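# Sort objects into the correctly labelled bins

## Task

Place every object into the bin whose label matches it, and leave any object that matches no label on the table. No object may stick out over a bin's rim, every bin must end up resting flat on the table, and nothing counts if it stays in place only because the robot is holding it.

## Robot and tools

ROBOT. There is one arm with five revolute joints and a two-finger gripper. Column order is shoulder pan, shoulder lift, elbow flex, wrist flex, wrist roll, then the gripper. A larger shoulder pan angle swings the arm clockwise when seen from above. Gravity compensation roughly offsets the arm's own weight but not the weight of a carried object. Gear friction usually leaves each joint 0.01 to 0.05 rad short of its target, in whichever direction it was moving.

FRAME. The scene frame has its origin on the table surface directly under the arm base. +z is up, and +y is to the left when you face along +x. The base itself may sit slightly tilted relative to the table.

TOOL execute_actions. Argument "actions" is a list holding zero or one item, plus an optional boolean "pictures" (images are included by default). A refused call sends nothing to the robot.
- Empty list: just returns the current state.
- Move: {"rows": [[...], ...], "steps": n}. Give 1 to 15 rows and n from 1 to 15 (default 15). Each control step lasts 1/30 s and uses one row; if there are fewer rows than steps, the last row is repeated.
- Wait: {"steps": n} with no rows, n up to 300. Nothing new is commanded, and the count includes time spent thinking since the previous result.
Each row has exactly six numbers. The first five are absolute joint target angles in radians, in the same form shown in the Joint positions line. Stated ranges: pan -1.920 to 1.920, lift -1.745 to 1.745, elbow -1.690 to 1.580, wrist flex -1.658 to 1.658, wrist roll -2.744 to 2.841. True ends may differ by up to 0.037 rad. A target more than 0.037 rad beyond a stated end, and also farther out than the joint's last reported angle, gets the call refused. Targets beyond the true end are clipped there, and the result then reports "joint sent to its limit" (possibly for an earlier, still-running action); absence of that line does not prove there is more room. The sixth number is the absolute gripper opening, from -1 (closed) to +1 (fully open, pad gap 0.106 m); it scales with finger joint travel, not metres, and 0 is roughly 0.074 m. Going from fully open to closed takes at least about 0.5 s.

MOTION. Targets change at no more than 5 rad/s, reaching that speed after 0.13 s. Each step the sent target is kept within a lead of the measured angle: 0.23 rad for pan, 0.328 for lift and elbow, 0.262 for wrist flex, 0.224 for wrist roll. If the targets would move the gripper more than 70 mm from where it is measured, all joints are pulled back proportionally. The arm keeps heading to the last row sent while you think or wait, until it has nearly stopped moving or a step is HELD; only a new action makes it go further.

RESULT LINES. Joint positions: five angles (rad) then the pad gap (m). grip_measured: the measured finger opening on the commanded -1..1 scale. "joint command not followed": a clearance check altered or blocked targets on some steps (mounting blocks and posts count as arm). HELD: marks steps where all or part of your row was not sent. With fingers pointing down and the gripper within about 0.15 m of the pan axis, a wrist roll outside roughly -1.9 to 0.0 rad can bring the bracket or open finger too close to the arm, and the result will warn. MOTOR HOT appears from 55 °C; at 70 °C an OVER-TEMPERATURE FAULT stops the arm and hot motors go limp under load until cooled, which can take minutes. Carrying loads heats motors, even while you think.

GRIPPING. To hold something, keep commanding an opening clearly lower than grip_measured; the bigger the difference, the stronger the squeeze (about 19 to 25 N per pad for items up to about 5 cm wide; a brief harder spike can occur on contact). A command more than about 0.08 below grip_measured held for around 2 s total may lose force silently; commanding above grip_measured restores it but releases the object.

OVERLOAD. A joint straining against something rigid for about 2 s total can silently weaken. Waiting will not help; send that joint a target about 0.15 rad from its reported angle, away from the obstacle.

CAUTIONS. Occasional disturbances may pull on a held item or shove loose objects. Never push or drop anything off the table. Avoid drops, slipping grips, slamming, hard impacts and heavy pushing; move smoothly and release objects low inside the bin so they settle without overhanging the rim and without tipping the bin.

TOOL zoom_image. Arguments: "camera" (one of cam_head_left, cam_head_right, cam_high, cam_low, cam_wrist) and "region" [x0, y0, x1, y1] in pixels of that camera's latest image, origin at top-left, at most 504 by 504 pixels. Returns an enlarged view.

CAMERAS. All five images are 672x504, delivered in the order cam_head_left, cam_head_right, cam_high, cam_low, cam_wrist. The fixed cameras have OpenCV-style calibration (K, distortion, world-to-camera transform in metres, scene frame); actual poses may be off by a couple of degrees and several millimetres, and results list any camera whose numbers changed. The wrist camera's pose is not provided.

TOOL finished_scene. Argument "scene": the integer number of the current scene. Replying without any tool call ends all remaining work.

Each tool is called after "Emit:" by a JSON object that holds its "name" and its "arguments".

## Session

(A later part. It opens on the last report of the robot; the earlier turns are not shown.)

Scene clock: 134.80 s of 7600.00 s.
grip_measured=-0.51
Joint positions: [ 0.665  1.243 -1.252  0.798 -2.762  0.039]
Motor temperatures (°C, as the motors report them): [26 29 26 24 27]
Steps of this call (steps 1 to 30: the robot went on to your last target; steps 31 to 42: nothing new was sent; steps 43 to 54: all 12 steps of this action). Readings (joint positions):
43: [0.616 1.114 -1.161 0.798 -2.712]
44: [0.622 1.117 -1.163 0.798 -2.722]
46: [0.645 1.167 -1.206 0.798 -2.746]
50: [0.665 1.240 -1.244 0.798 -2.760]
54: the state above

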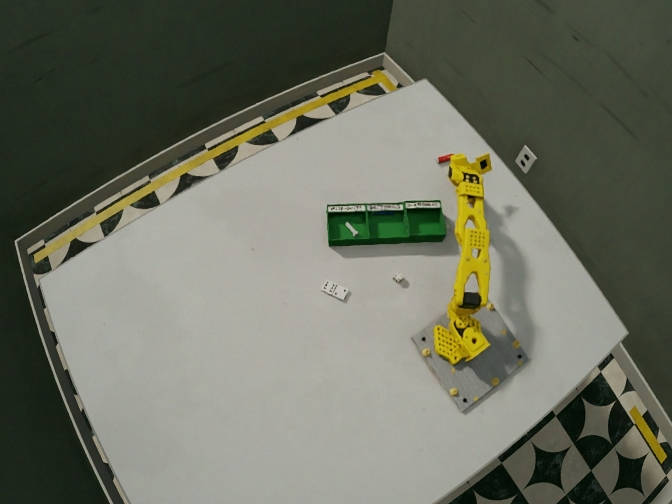

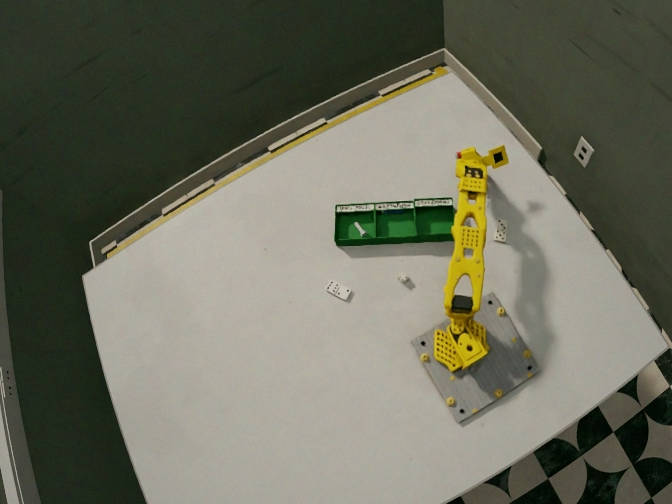

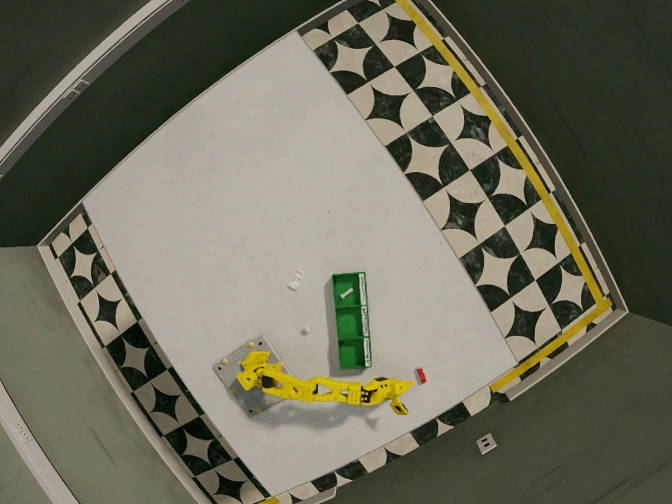

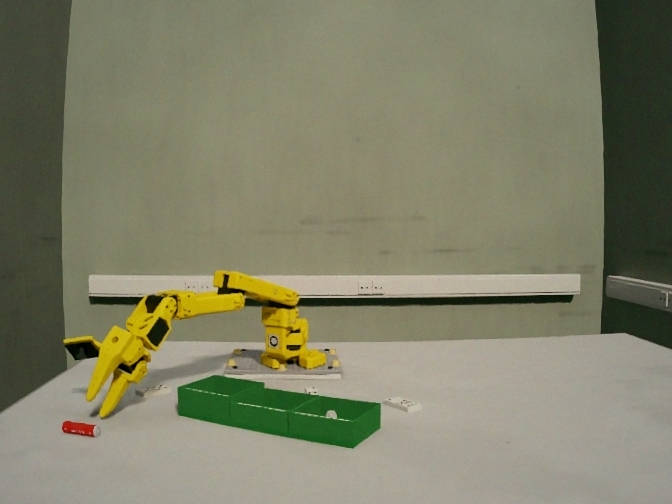

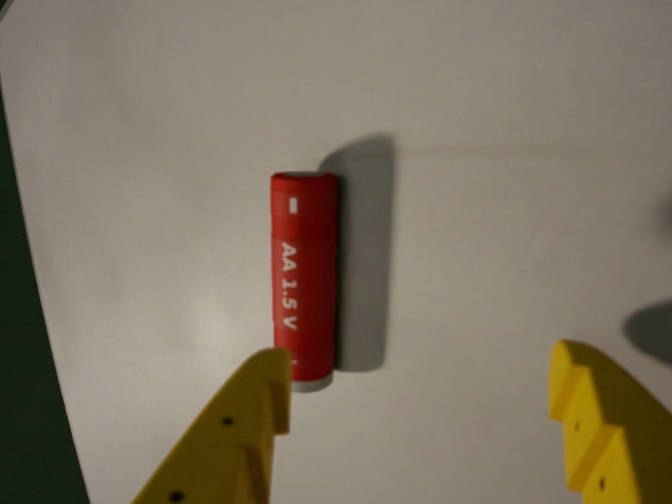

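Emit:
{"name": "execute_actions", "arguments": {"actions": [{"rows":[[0.67,1.26,-1.29,0.74,-2.77,-0.6],[0.67,1.28,-1.32,0.68,-2.77,-0.7],[0.67,1.3,-1.35,0.62,-2.77,-0.7],[0.67,1.33,-1.37,0.56,-2.77,-0.7],[0.67,1.36,-1.39,0.5,-2.77,-0.7]],"steps":14}]}}

Scene clock: 145.67 s of 7600.00 s.
grip_measured=-0.69
Joint positions: [ 0.665  1.34  -1.373  0.51  -2.763  0.025]
Motor temperatures (°C, as the motors report them): [26 29 26 24 27]
Steps of this call (steps 1 to 15: the robot went on to your last target; steps 16 to 90: nothing new was sent; then 7.40 s passed at rest; steps 91 to 104: all 14 steps of this action). Readings (joint positions):
91: [0.665 1.243 -1.254 0.797 -2.762]
92: [0.665 1.245 -1.260 0.787 -2.763]
94: [0.665 1.265 -1.295 0.720 -2.763]
98: [0.665 1.331 -1.362 0.545 -2.763]
104: the state above

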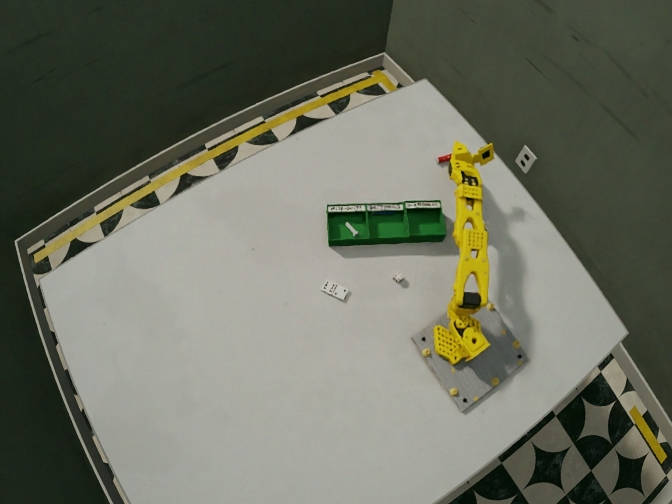

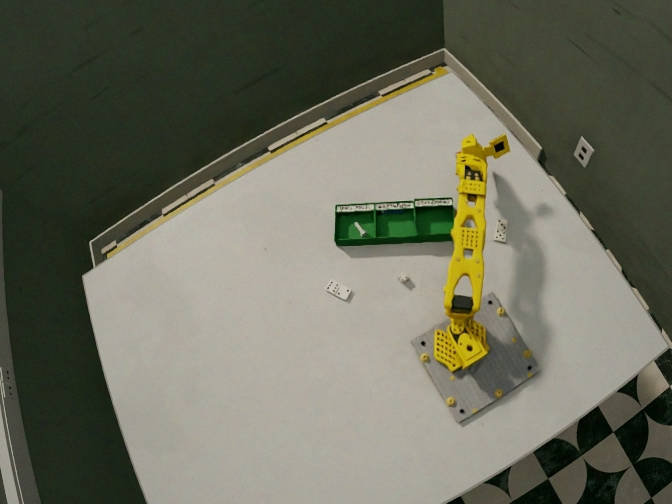

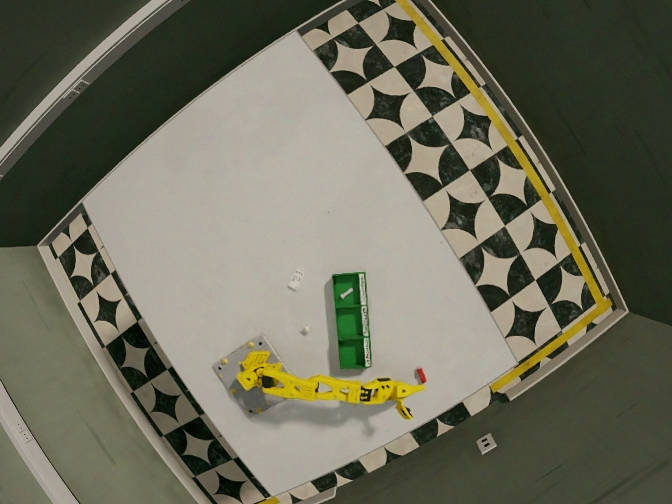

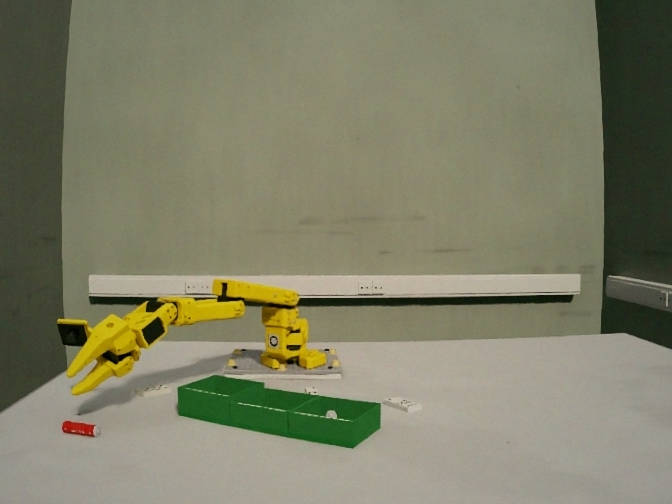

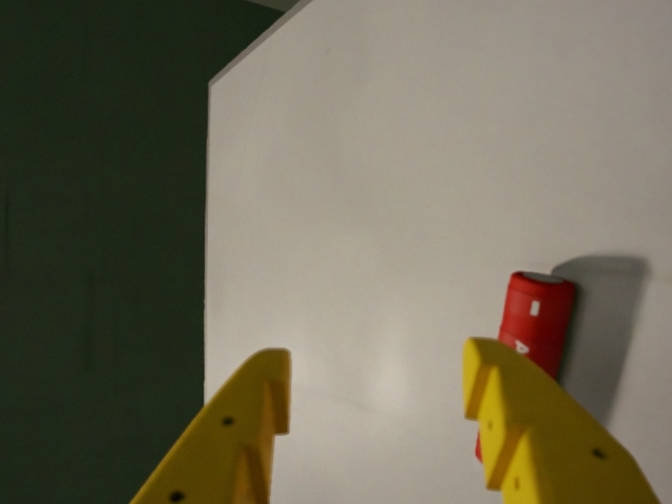

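Emit:
{"name": "execute_actions", "arguments": {"actions": [{"rows":[[0.655,1.36,-1.42,0.47,-2.77,-0.9],[0.655,1.39,-1.45,0.45,-2.77,-1],[0.655,1.42,-1.48,0.44,-2.77,-1],[0.655,1.45,-1.5,0.43,-2.77,-1],[0.655,1.48,-1.5,0.43,-2.77,-1]],"steps":14}]}}

Scene clock: 152.70 s of 7600.00 s.
grip_measured=-0.99
Joint positions: [ 0.662  1.463 -1.481  0.439 -2.763  0.004]
Motor temperatures (°C, as the motors report them): [26 29 26 24 27]
Steps of this call (steps 1 to 15: the robot went on to your last target; steps 16 to 90: nothing new was sent; then 3.57 s passed at rest; steps 91 to 104: all 14 steps of this action). Readings (joint positions):
91: [0.665 1.341 -1.373 0.508 -2.763]
92: [0.665 1.343 -1.381 0.500 -2.763]
94: [0.663 1.372 -1.424 0.470 -2.763]
98: [0.662 1.450 -1.476 0.442 -2.763]
104: the state above

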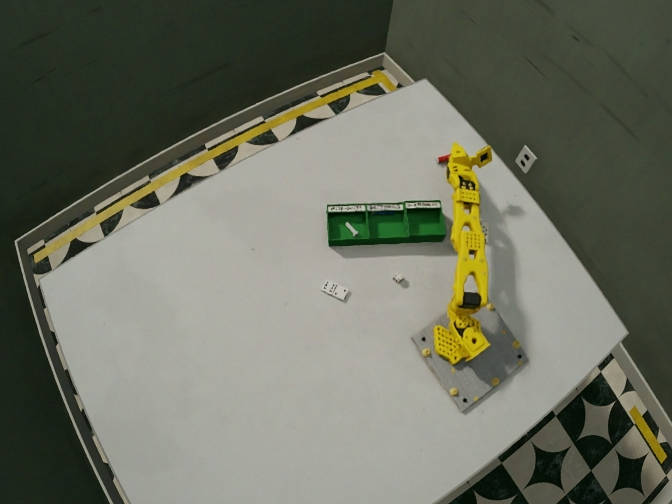

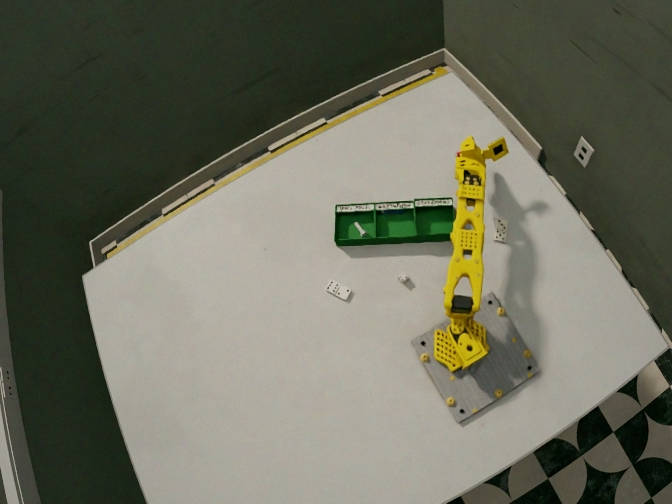

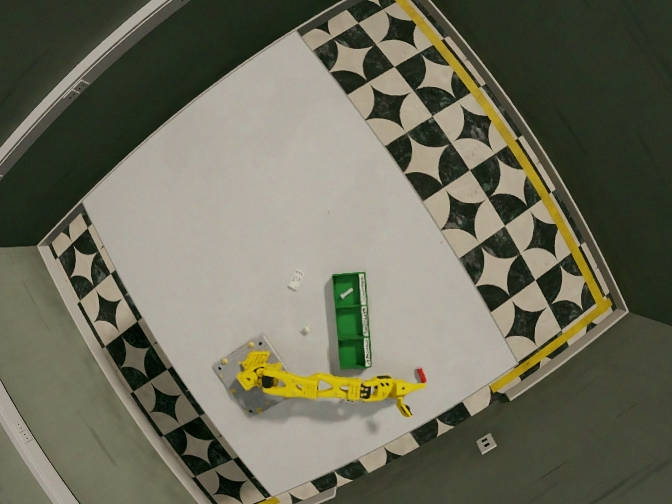

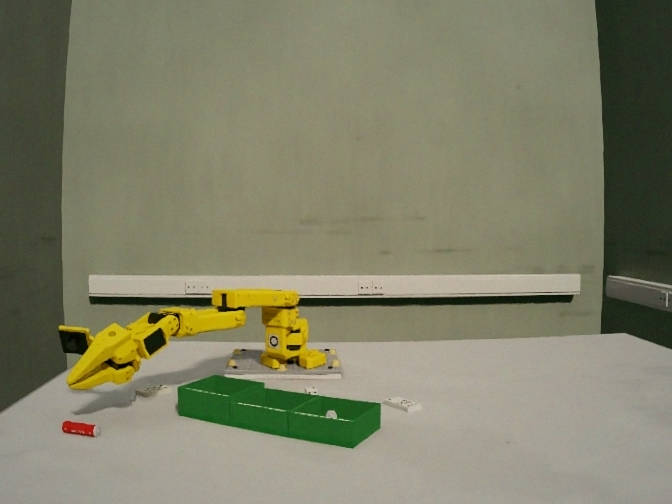

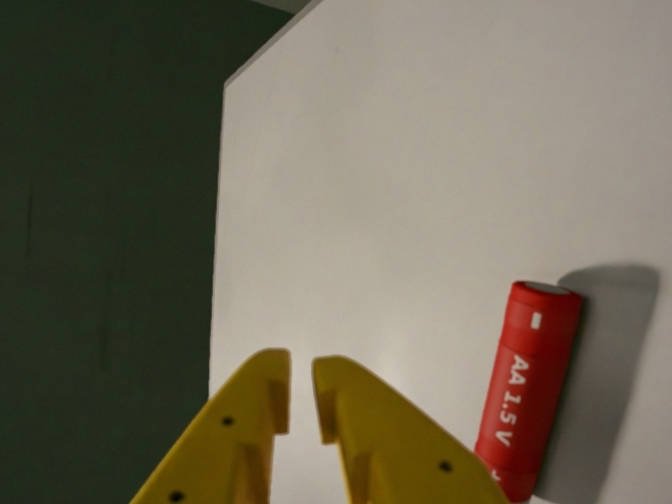

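Emit:
{"name": "execute_actions", "arguments": {"actions": [{"rows":[[0.63,1.48,-1.51,0.38,-2.77,-1],[0.6,1.5,-1.52,0.32,-2.77,-1],[0.58,1.52,-1.53,0.26,-2.77,-1],[0.58,1.55,-1.54,0.2,-2.77,-1],[0.58,1.58,-1.55,0.15,-2.77,-1],[0.58,1.61,-1.55,0.14,-2.77,-1]],"steps":15}]}}

Scene clock: 162.17 s of 7600.00 s.
grip_measured=-0.99
Joint positions: [ 0.584  1.591 -1.533  0.151 -2.763  0.003]
Motor temperatures (°C, as the motors report them): [26 29 26 24 27]
Steps of this call (steps 1 to 15: the robot went on to your last target; steps 16 to 90: nothing new was sent; then 5.97 s passed at rest; steps 91 to 105: all 15 steps of this action). Readings (joint positions):
91: [0.660 1.463 -1.482 0.438 -2.763]
92: [0.654 1.464 -1.485 0.428 -2.763]
94: [0.625 1.483 -1.502 0.359 -2.763]
98: [0.584 1.570 -1.531 0.186 -2.763]
105: the state above

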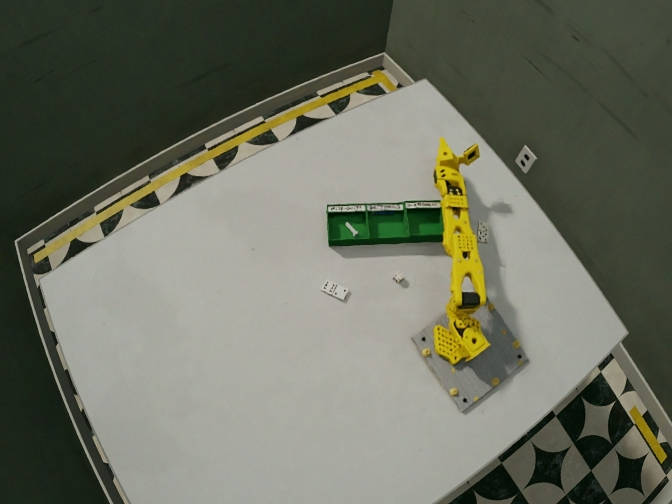

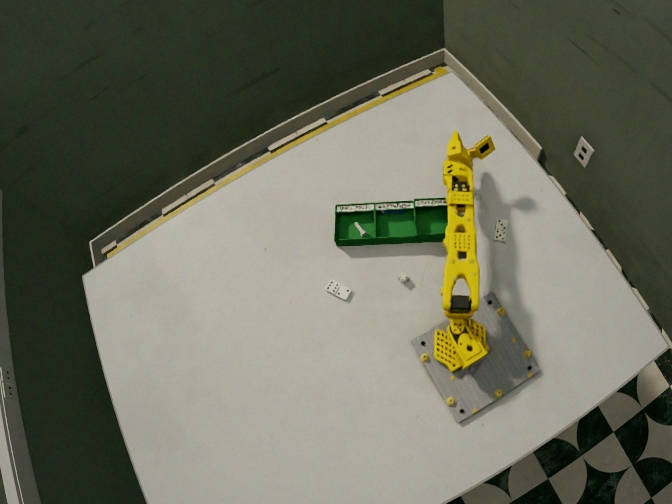

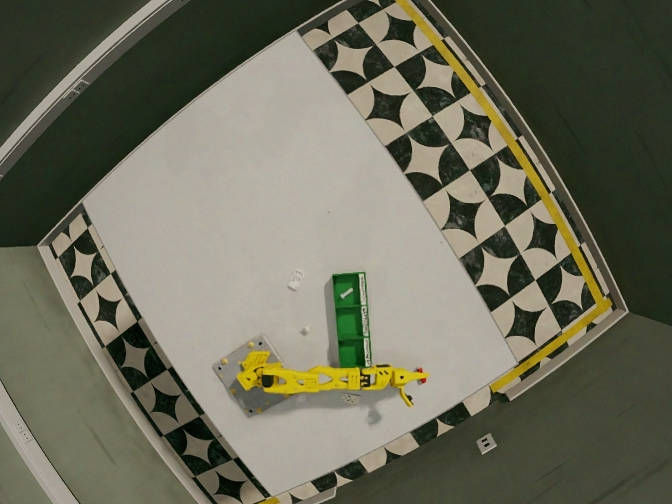

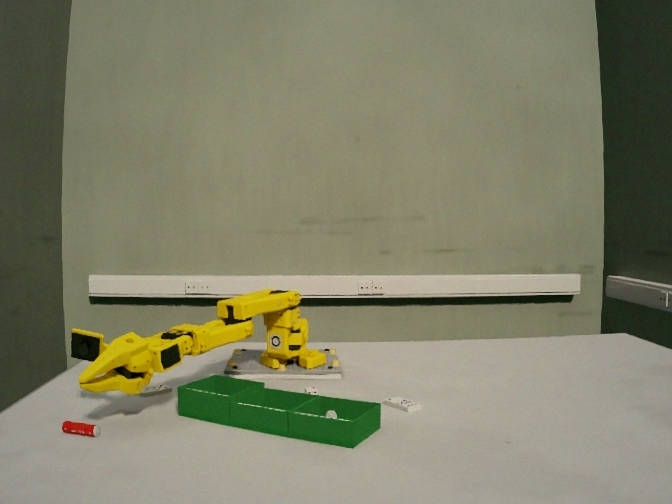

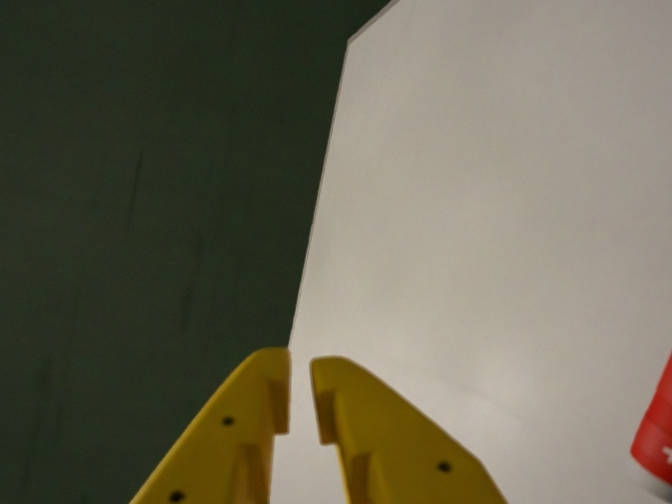

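Emit:
{"name": "execute_actions", "arguments": {"actions": []}}

Scene clock: 168.77 s of 7600.00 s.
grip_measured=-0.99
Joint positions: [ 0.584  1.591 -1.533  0.149 -2.763  0.003]
Motor temperatures (°C, as the motors report them): [26 29 26 24 27]
Steps of this call (steps 1 to 15: the robot went on to your last target; steps 16 to 90: nothing new was sent; then 3.60 s passed at rest). Readings (joint positions):
1: [0.584 1.591 -1.533 0.149 -2.763]
2: [0.584 1.591 -1.533 0.149 -2.763]
4: [0.584 1.591 -1.533 0.149 -2.763]
8: [0.584 1.591 -1.533 0.149 -2.763]
90: the state above
The arm was judged still, so your last target was given up. Only a new action makes it travel on or press farther. Fingers that are still opening or closing keep moving.

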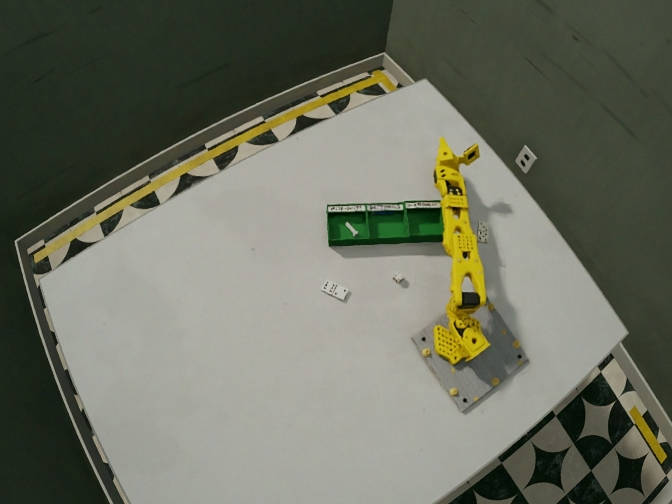

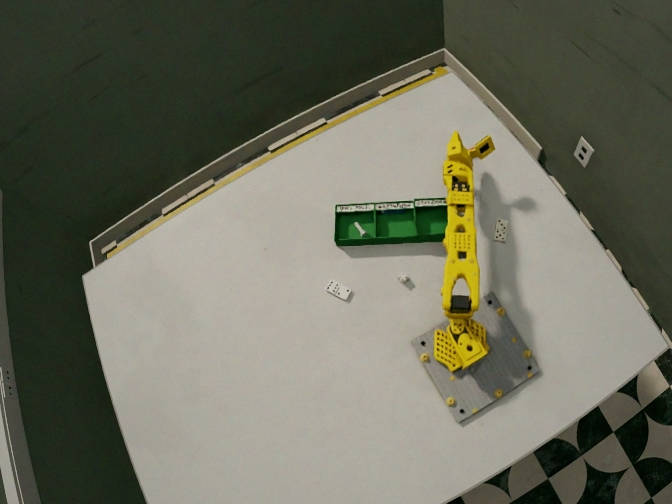

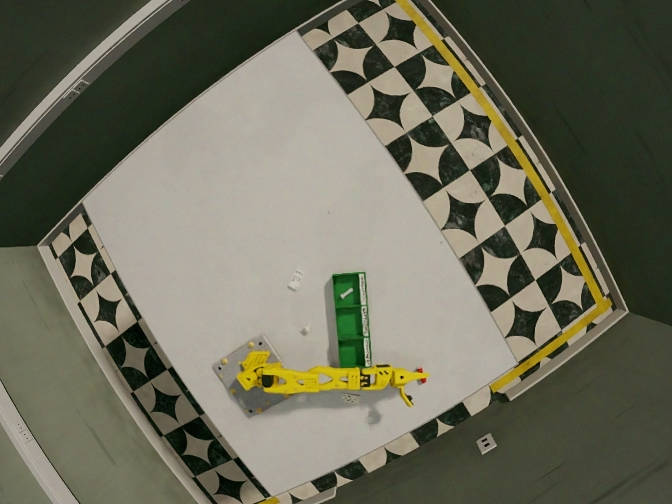

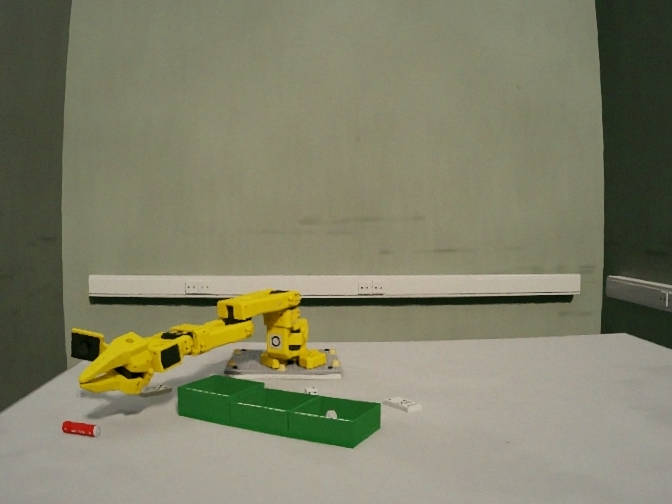

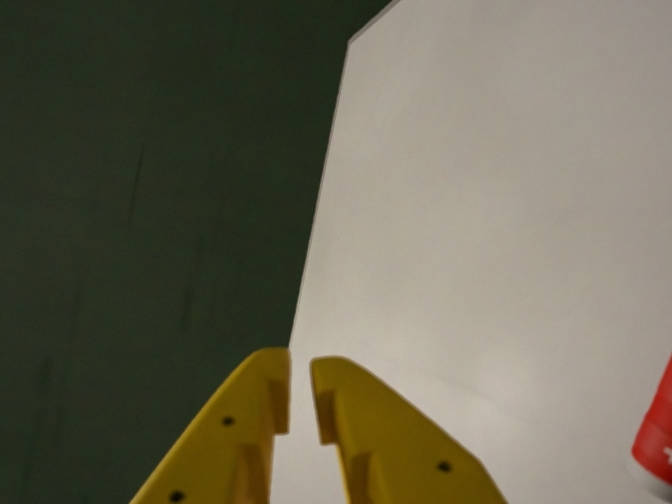

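Emit:
{"name": "execute_actions", "arguments": {"actions": [{"rows":[[0.59,1.63,-1.54,0.14,-2.76,-1],[0.59,1.66,-1.54,0.14,-2.76,-1],[0.59,1.69,-1.54,0.14,-2.76,-1],[0.59,1.72,-1.54,0.14,-2.76,-1]],"steps":15}]}}

Emit:
{"name": "zoom_image", "arguments": {"camera": "cam_low", "region": [40,320,200,460]}}

Emit:
{"name": "zoom_image", "arguments": {"camera": "cam_high", "region": [370,330,470,420]}}

Scene clock: 173.03 s of 7600.00 s.
grip_measured=-0.99
Joint positions: [ 0.584  1.694 -1.533  0.148 -2.763  0.003]
Motor temperatures (°C, as the motors report them): [26 29 26 24 27]
joint sent to its limit — the command would take joint 2 (shoulder lift) past its upper limit, so that joint was sent only as far as its limit.
Steps of this call (steps 1 to 90: nothing new was sent; then 0.77 s passed at rest; steps 91 to 105: all 15 steps of this action). Readings (joint positions):
91: [0.584 1.591 -1.533 0.149 -2.763]
92: [0.584 1.598 -1.533 0.149 -2.763]
94: [0.584 1.634 -1.533 0.148 -2.763]
98: [0.584 1.693 -1.533 0.148 -2.763]
105: the state above

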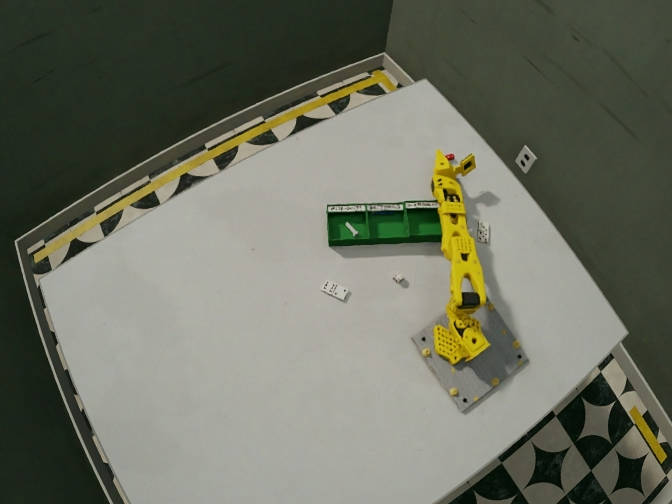

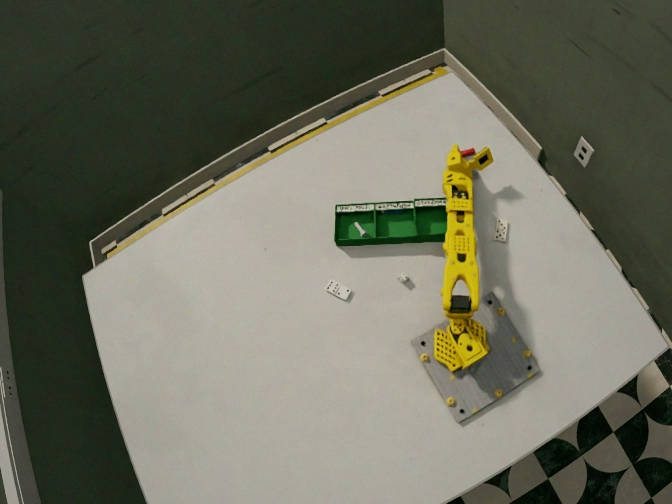

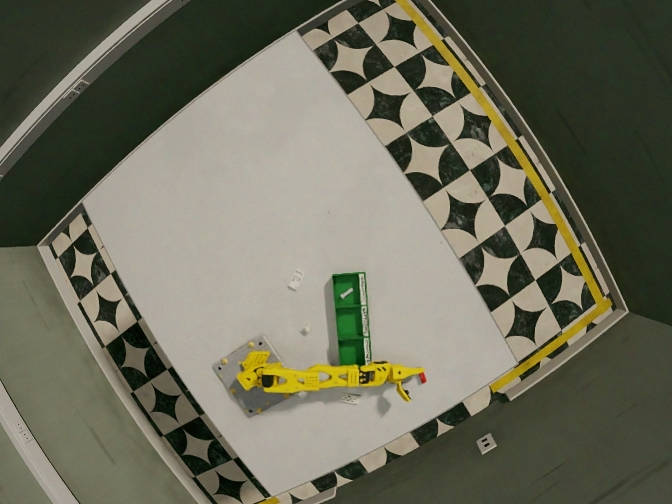

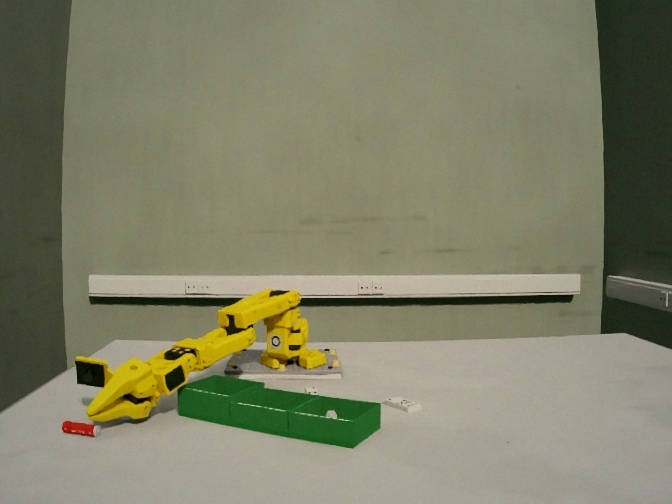

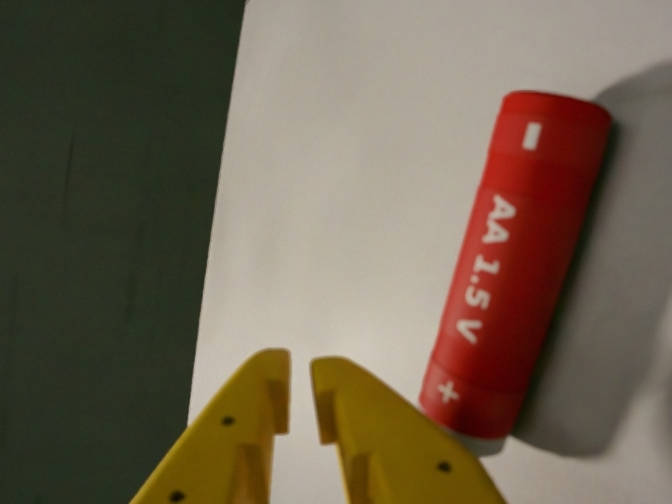

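Region (40, 320, 200, 460) of cam_low's 672x504 image, scaled by 3.150, with more detail than that image has; it fills the top 441 rows of this view, and the rest is white.

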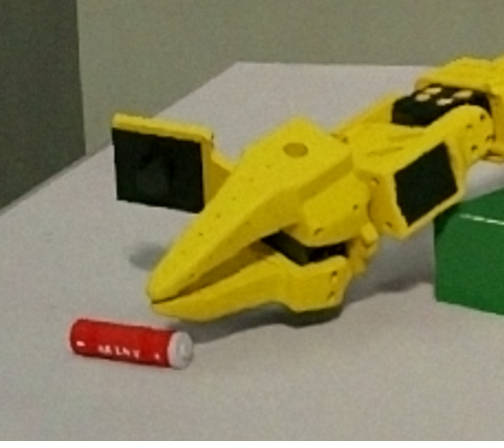

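Region (370, 330, 470, 420) of cam_high's 672x504 image, scaled by 5.040, with more detail than that image has; it fills the top 454 rows of this view, and the rest is white.

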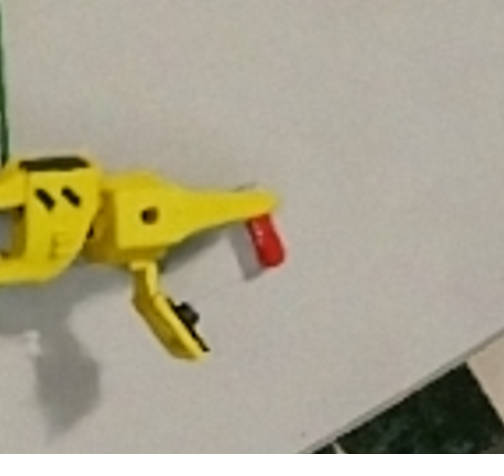

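Emit:
{"name": "zoom_image", "arguments": {"camera": "cam_high", "region": [310,360,390,430]}}

Region (310, 360, 390, 430) of cam_high's 672x504 image, scaled by 6.300, with more detail than that image has; it fills the top 441 rows of this view, and the rest is white.

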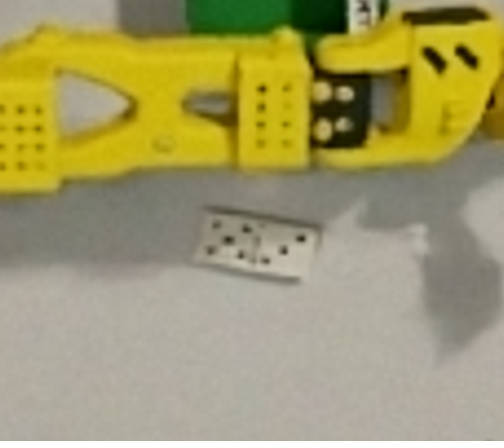

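Emit:
{"name": "execute_actions", "arguments": {"actions": [{"rows":[[0.6,1.4,-1.4,0.1,-2.0,-0.4],[0.65,1.1,-1.0,0.1,-1.0,-0.4],[0.7,0.8,-0.6,0.1,0,-0.4],[0.75,0.6,-0.3,0.1,0,-0.4],[0.8,0.4,0,0.1,1,-0.4],[0.85,0.2,0.2,0.1,1,-0.4],[0.9,0.0,0.4,0.1,1.64,-0.4]],"steps":15}], "pictures": false}}

Emit:
{"name": "execute_actions", "arguments": {"actions": [{"rows":[[0.9,-0.05,0.5,0.25,1.64,-0.4]],"steps":15}], "pictures": false}}

Emit:
{"name": "execute_actions", "arguments": {"actions": [{"rows":[[0.9,-0.05,0.5,0.25,1.64,-0.4]],"steps":15}], "pictures": false}}

Emit:
{"name": "execute_actions", "arguments": {"actions": [{"rows":[[0.9,-0.05,0.5,0.25,1.64,-0.4]],"steps":15}]}}

Scene clock: 187.10 s of 7600.00 s.
grip_measured=-0.42
Joint positions: [ 0.898  0.867 -0.68   0.109 -2.113  0.046]
Motor temperatures (°C, as the motors report them): [26 29 26 24 27]
joint sent to its limit — the command would take joint 2 (shoulder lift) past its upper limit, so that joint was sent only as far as its limit.
Steps of this call (steps 1 to 15: the robot went on to your last target; steps 16 to 90: nothing new was sent; then 10.57 s passed at rest; steps 91 to 105: all 15 steps of this action). Readings (joint positions):
91: [0.584 1.694 -1.533 0.148 -2.762]
92: [0.587 1.691 -1.528 0.140 -2.752]
94: [0.616 1.622 -1.444 0.122 -2.670]
98: [0.765 1.374 -1.192 0.114 -2.490]
105: the state above

Scene clock: 187.60 s of 7600.00 s.
grip_measured=-0.41
Joint positions: [ 0.898 -0.033  0.426  0.241 -1.267  0.046]
Motor temperatures (°C, as the motors report them): [26 29 26 24 27]
Steps of this call (steps 1 to 15: all 15 steps of this action). Readings (joint positions):
1: [0.898 0.791 -0.603 0.109 -2.056]
2: [0.898 0.714 -0.525 0.114 -2.001]
4: [0.898 0.558 -0.373 0.172 -1.887]
8: [0.898 0.249 -0.063 0.235 -1.662]
15: the state above

Scene clock: 188.10 s of 7600.00 s.
grip_measured=-0.41
Joint positions: [ 0.898 -0.036  0.481  0.243 -0.422  0.046]
Motor temperatures (°C, as the motors report them): [26 29 26 24 27]
Steps of this call (steps 1 to 15: all 15 steps of this action). Readings (joint positions):
1: [0.898 -0.033 0.457 0.243 -1.211]
2: [0.898 -0.033 0.474 0.243 -1.155]
4: [0.898 -0.033 0.481 0.243 -1.042]
8: [0.898 -0.036 0.481 0.243 -0.816]
15: the state above

Scene clock: 188.60 s of 7600.00 s.
grip_measured=-0.41
Joint positions: [ 0.898 -0.038  0.481  0.243  0.423  0.046]
Motor temperatures (°C, as the motors report them): [26 29 26 24 27]
Steps of this call (steps 1 to 15: all 15 steps of this action). Readings (joint positions):
1: [0.898 -0.036 0.481 0.243 -0.365]
2: [0.898 -0.038 0.481 0.243 -0.310]
4: [0.898 -0.038 0.481 0.243 -0.197]
8: [0.898 -0.038 0.481 0.243 0.029]
15: the state above

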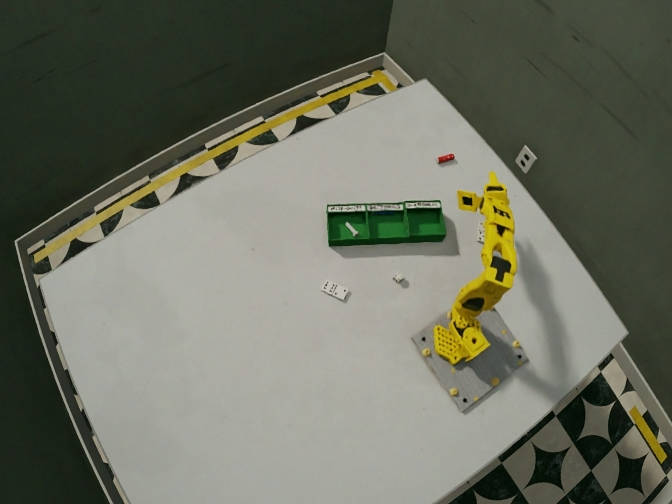

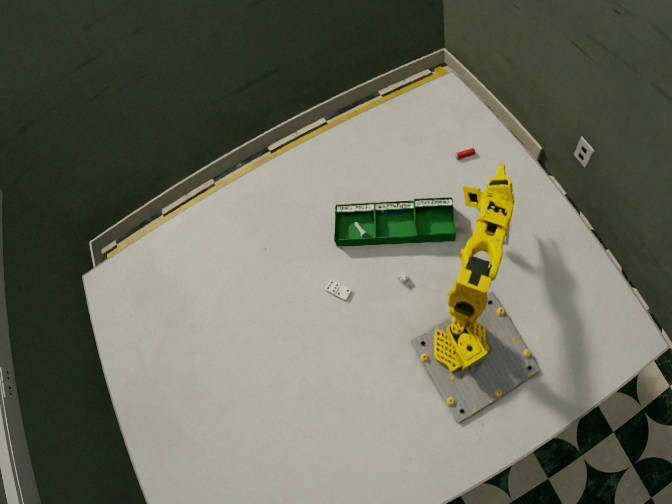

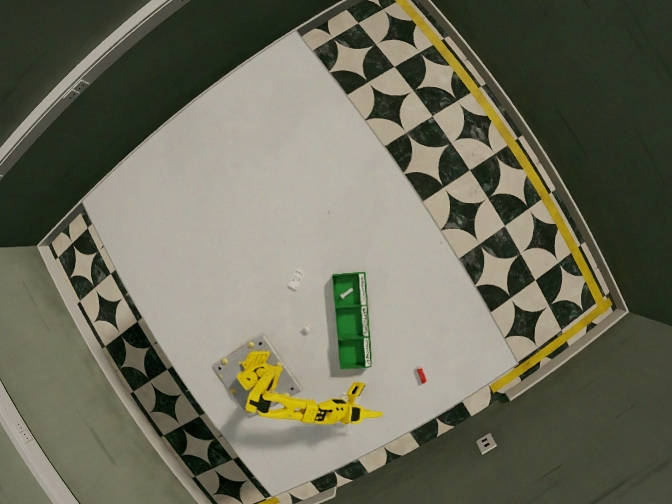

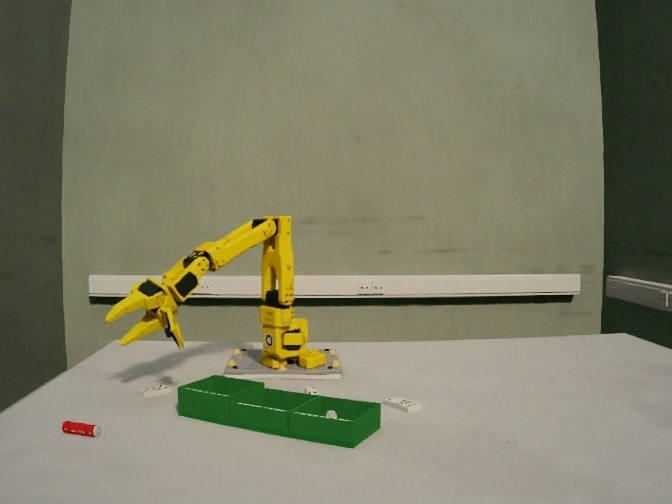

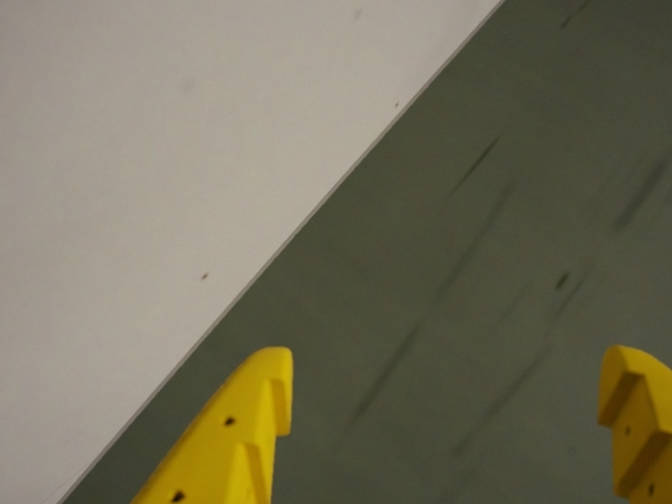

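Emit:
{"name": "execute_actions", "arguments": {"actions": [{"rows":[[0.9,0.0,0.55,0.2,1.64,-0.4]],"steps":15}], "pictures": false}}

Emit:
{"name": "execute_actions", "arguments": {"actions": [{"rows":[[0.9,0.03,0.58,0.2,1.64,-0.4]],"steps":12}]}}

Emit:
{"name": "zoom_image", "arguments": {"camera": "cam_high", "region": [290,370,410,460]}}

Emit:
{"name": "zoom_image", "arguments": {"camera": "cam_low", "region": [80,280,260,420]}}

Scene clock: 191.23 s of 7600.00 s.
grip_measured=-0.41
Joint positions: [ 0.898 -0.016  0.531  0.209  1.632  0.046]
Motor temperatures (°C, as the motors report them): [26 29 26 24 27]
Steps of this call (steps 1 to 45: the robot went on to your last target; steps 46 to 64: nothing new was sent; steps 65 to 79: all 15 steps of this action). Readings (joint positions):
65: [0.898 -0.038 0.483 0.243 1.632]
66: [0.898 -0.036 0.492 0.238 1.632]
68: [0.898 -0.022 0.520 0.220 1.632]
72: [0.898 -0.016 0.531 0.211 1.632]
79: the state above

Scene clock: 191.63 s of 7600.00 s.
grip_measured=-0.41
Joint positions: [0.898 0.015 0.561 0.207 1.632 0.046]
Motor temperatures (°C, as the motors report them): [26 29 26 24 27]
Steps of this call (steps 1 to 12: all 12 steps of this action). Readings (joint positions):
1: [0.898 -0.015 0.532 0.209 1.632]
2: [0.898 -0.008 0.540 0.207 1.632]
4: [0.898 0.010 0.557 0.207 1.632]
8: [0.898 0.015 0.561 0.207 1.632]
12: the state above

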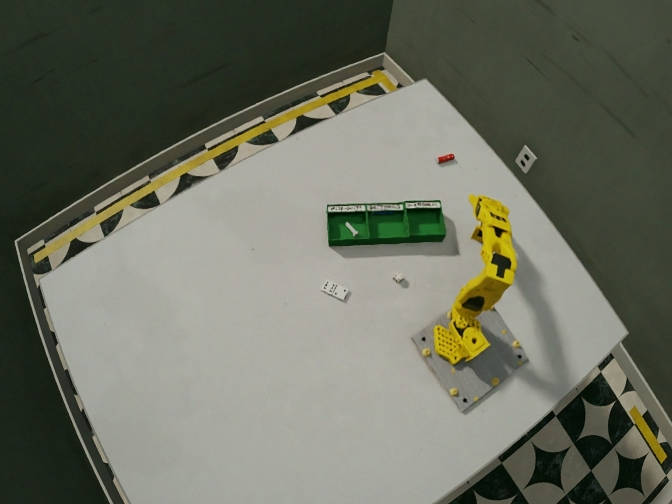

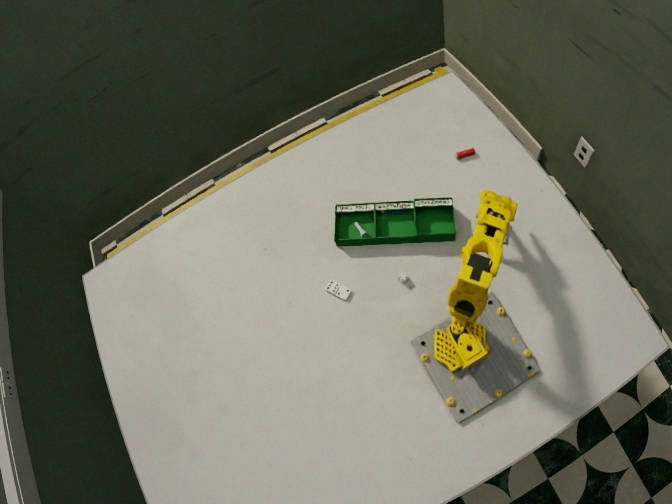

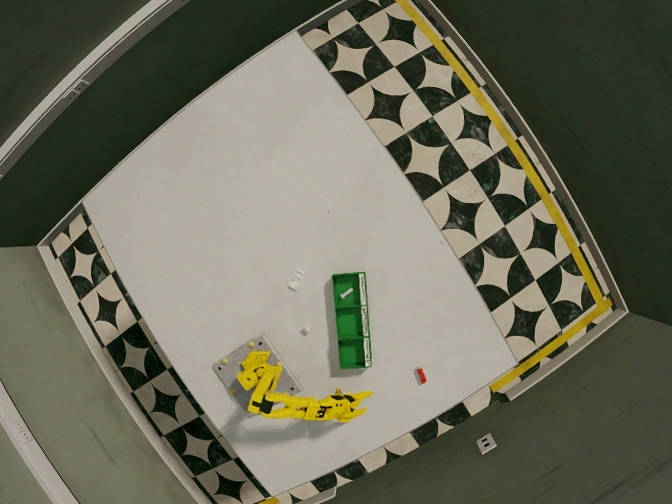

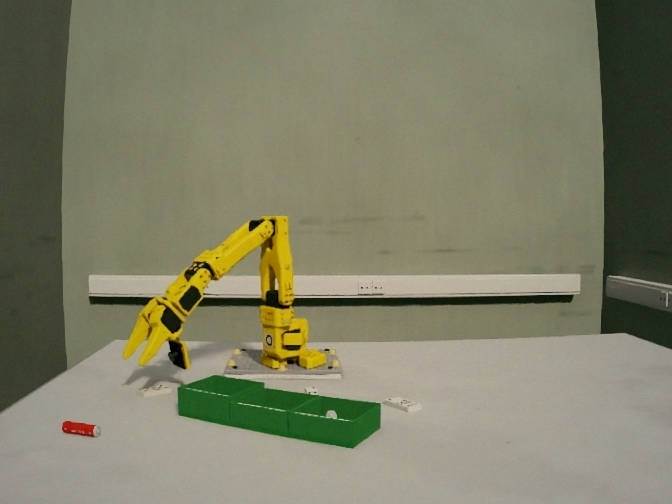

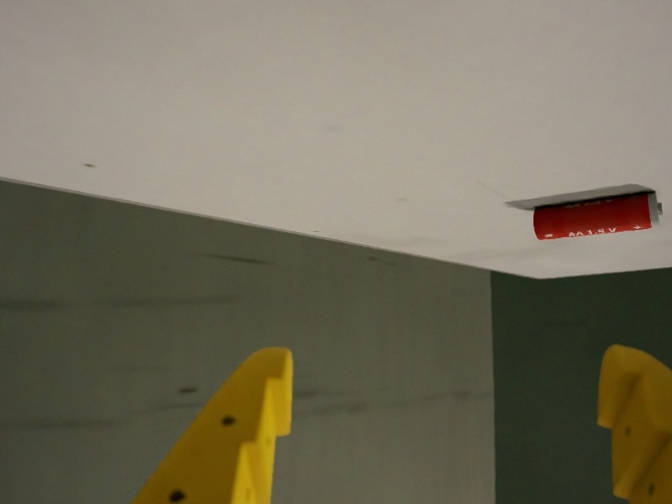

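Region (290, 370, 410, 460) of cam_high's 672x504 image, scaled by 4.200, with more detail than that image has; it fills the top 378 rows of this view, and the rest is white.

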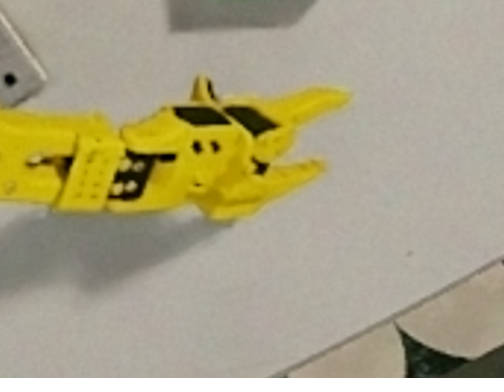

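Region (80, 280, 260, 420) of cam_low's 672x504 image, scaled by 2.800, with more detail than that image has.

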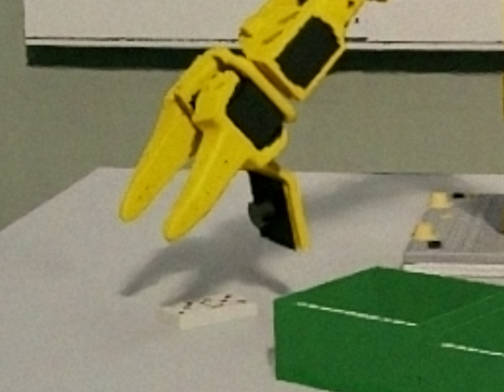

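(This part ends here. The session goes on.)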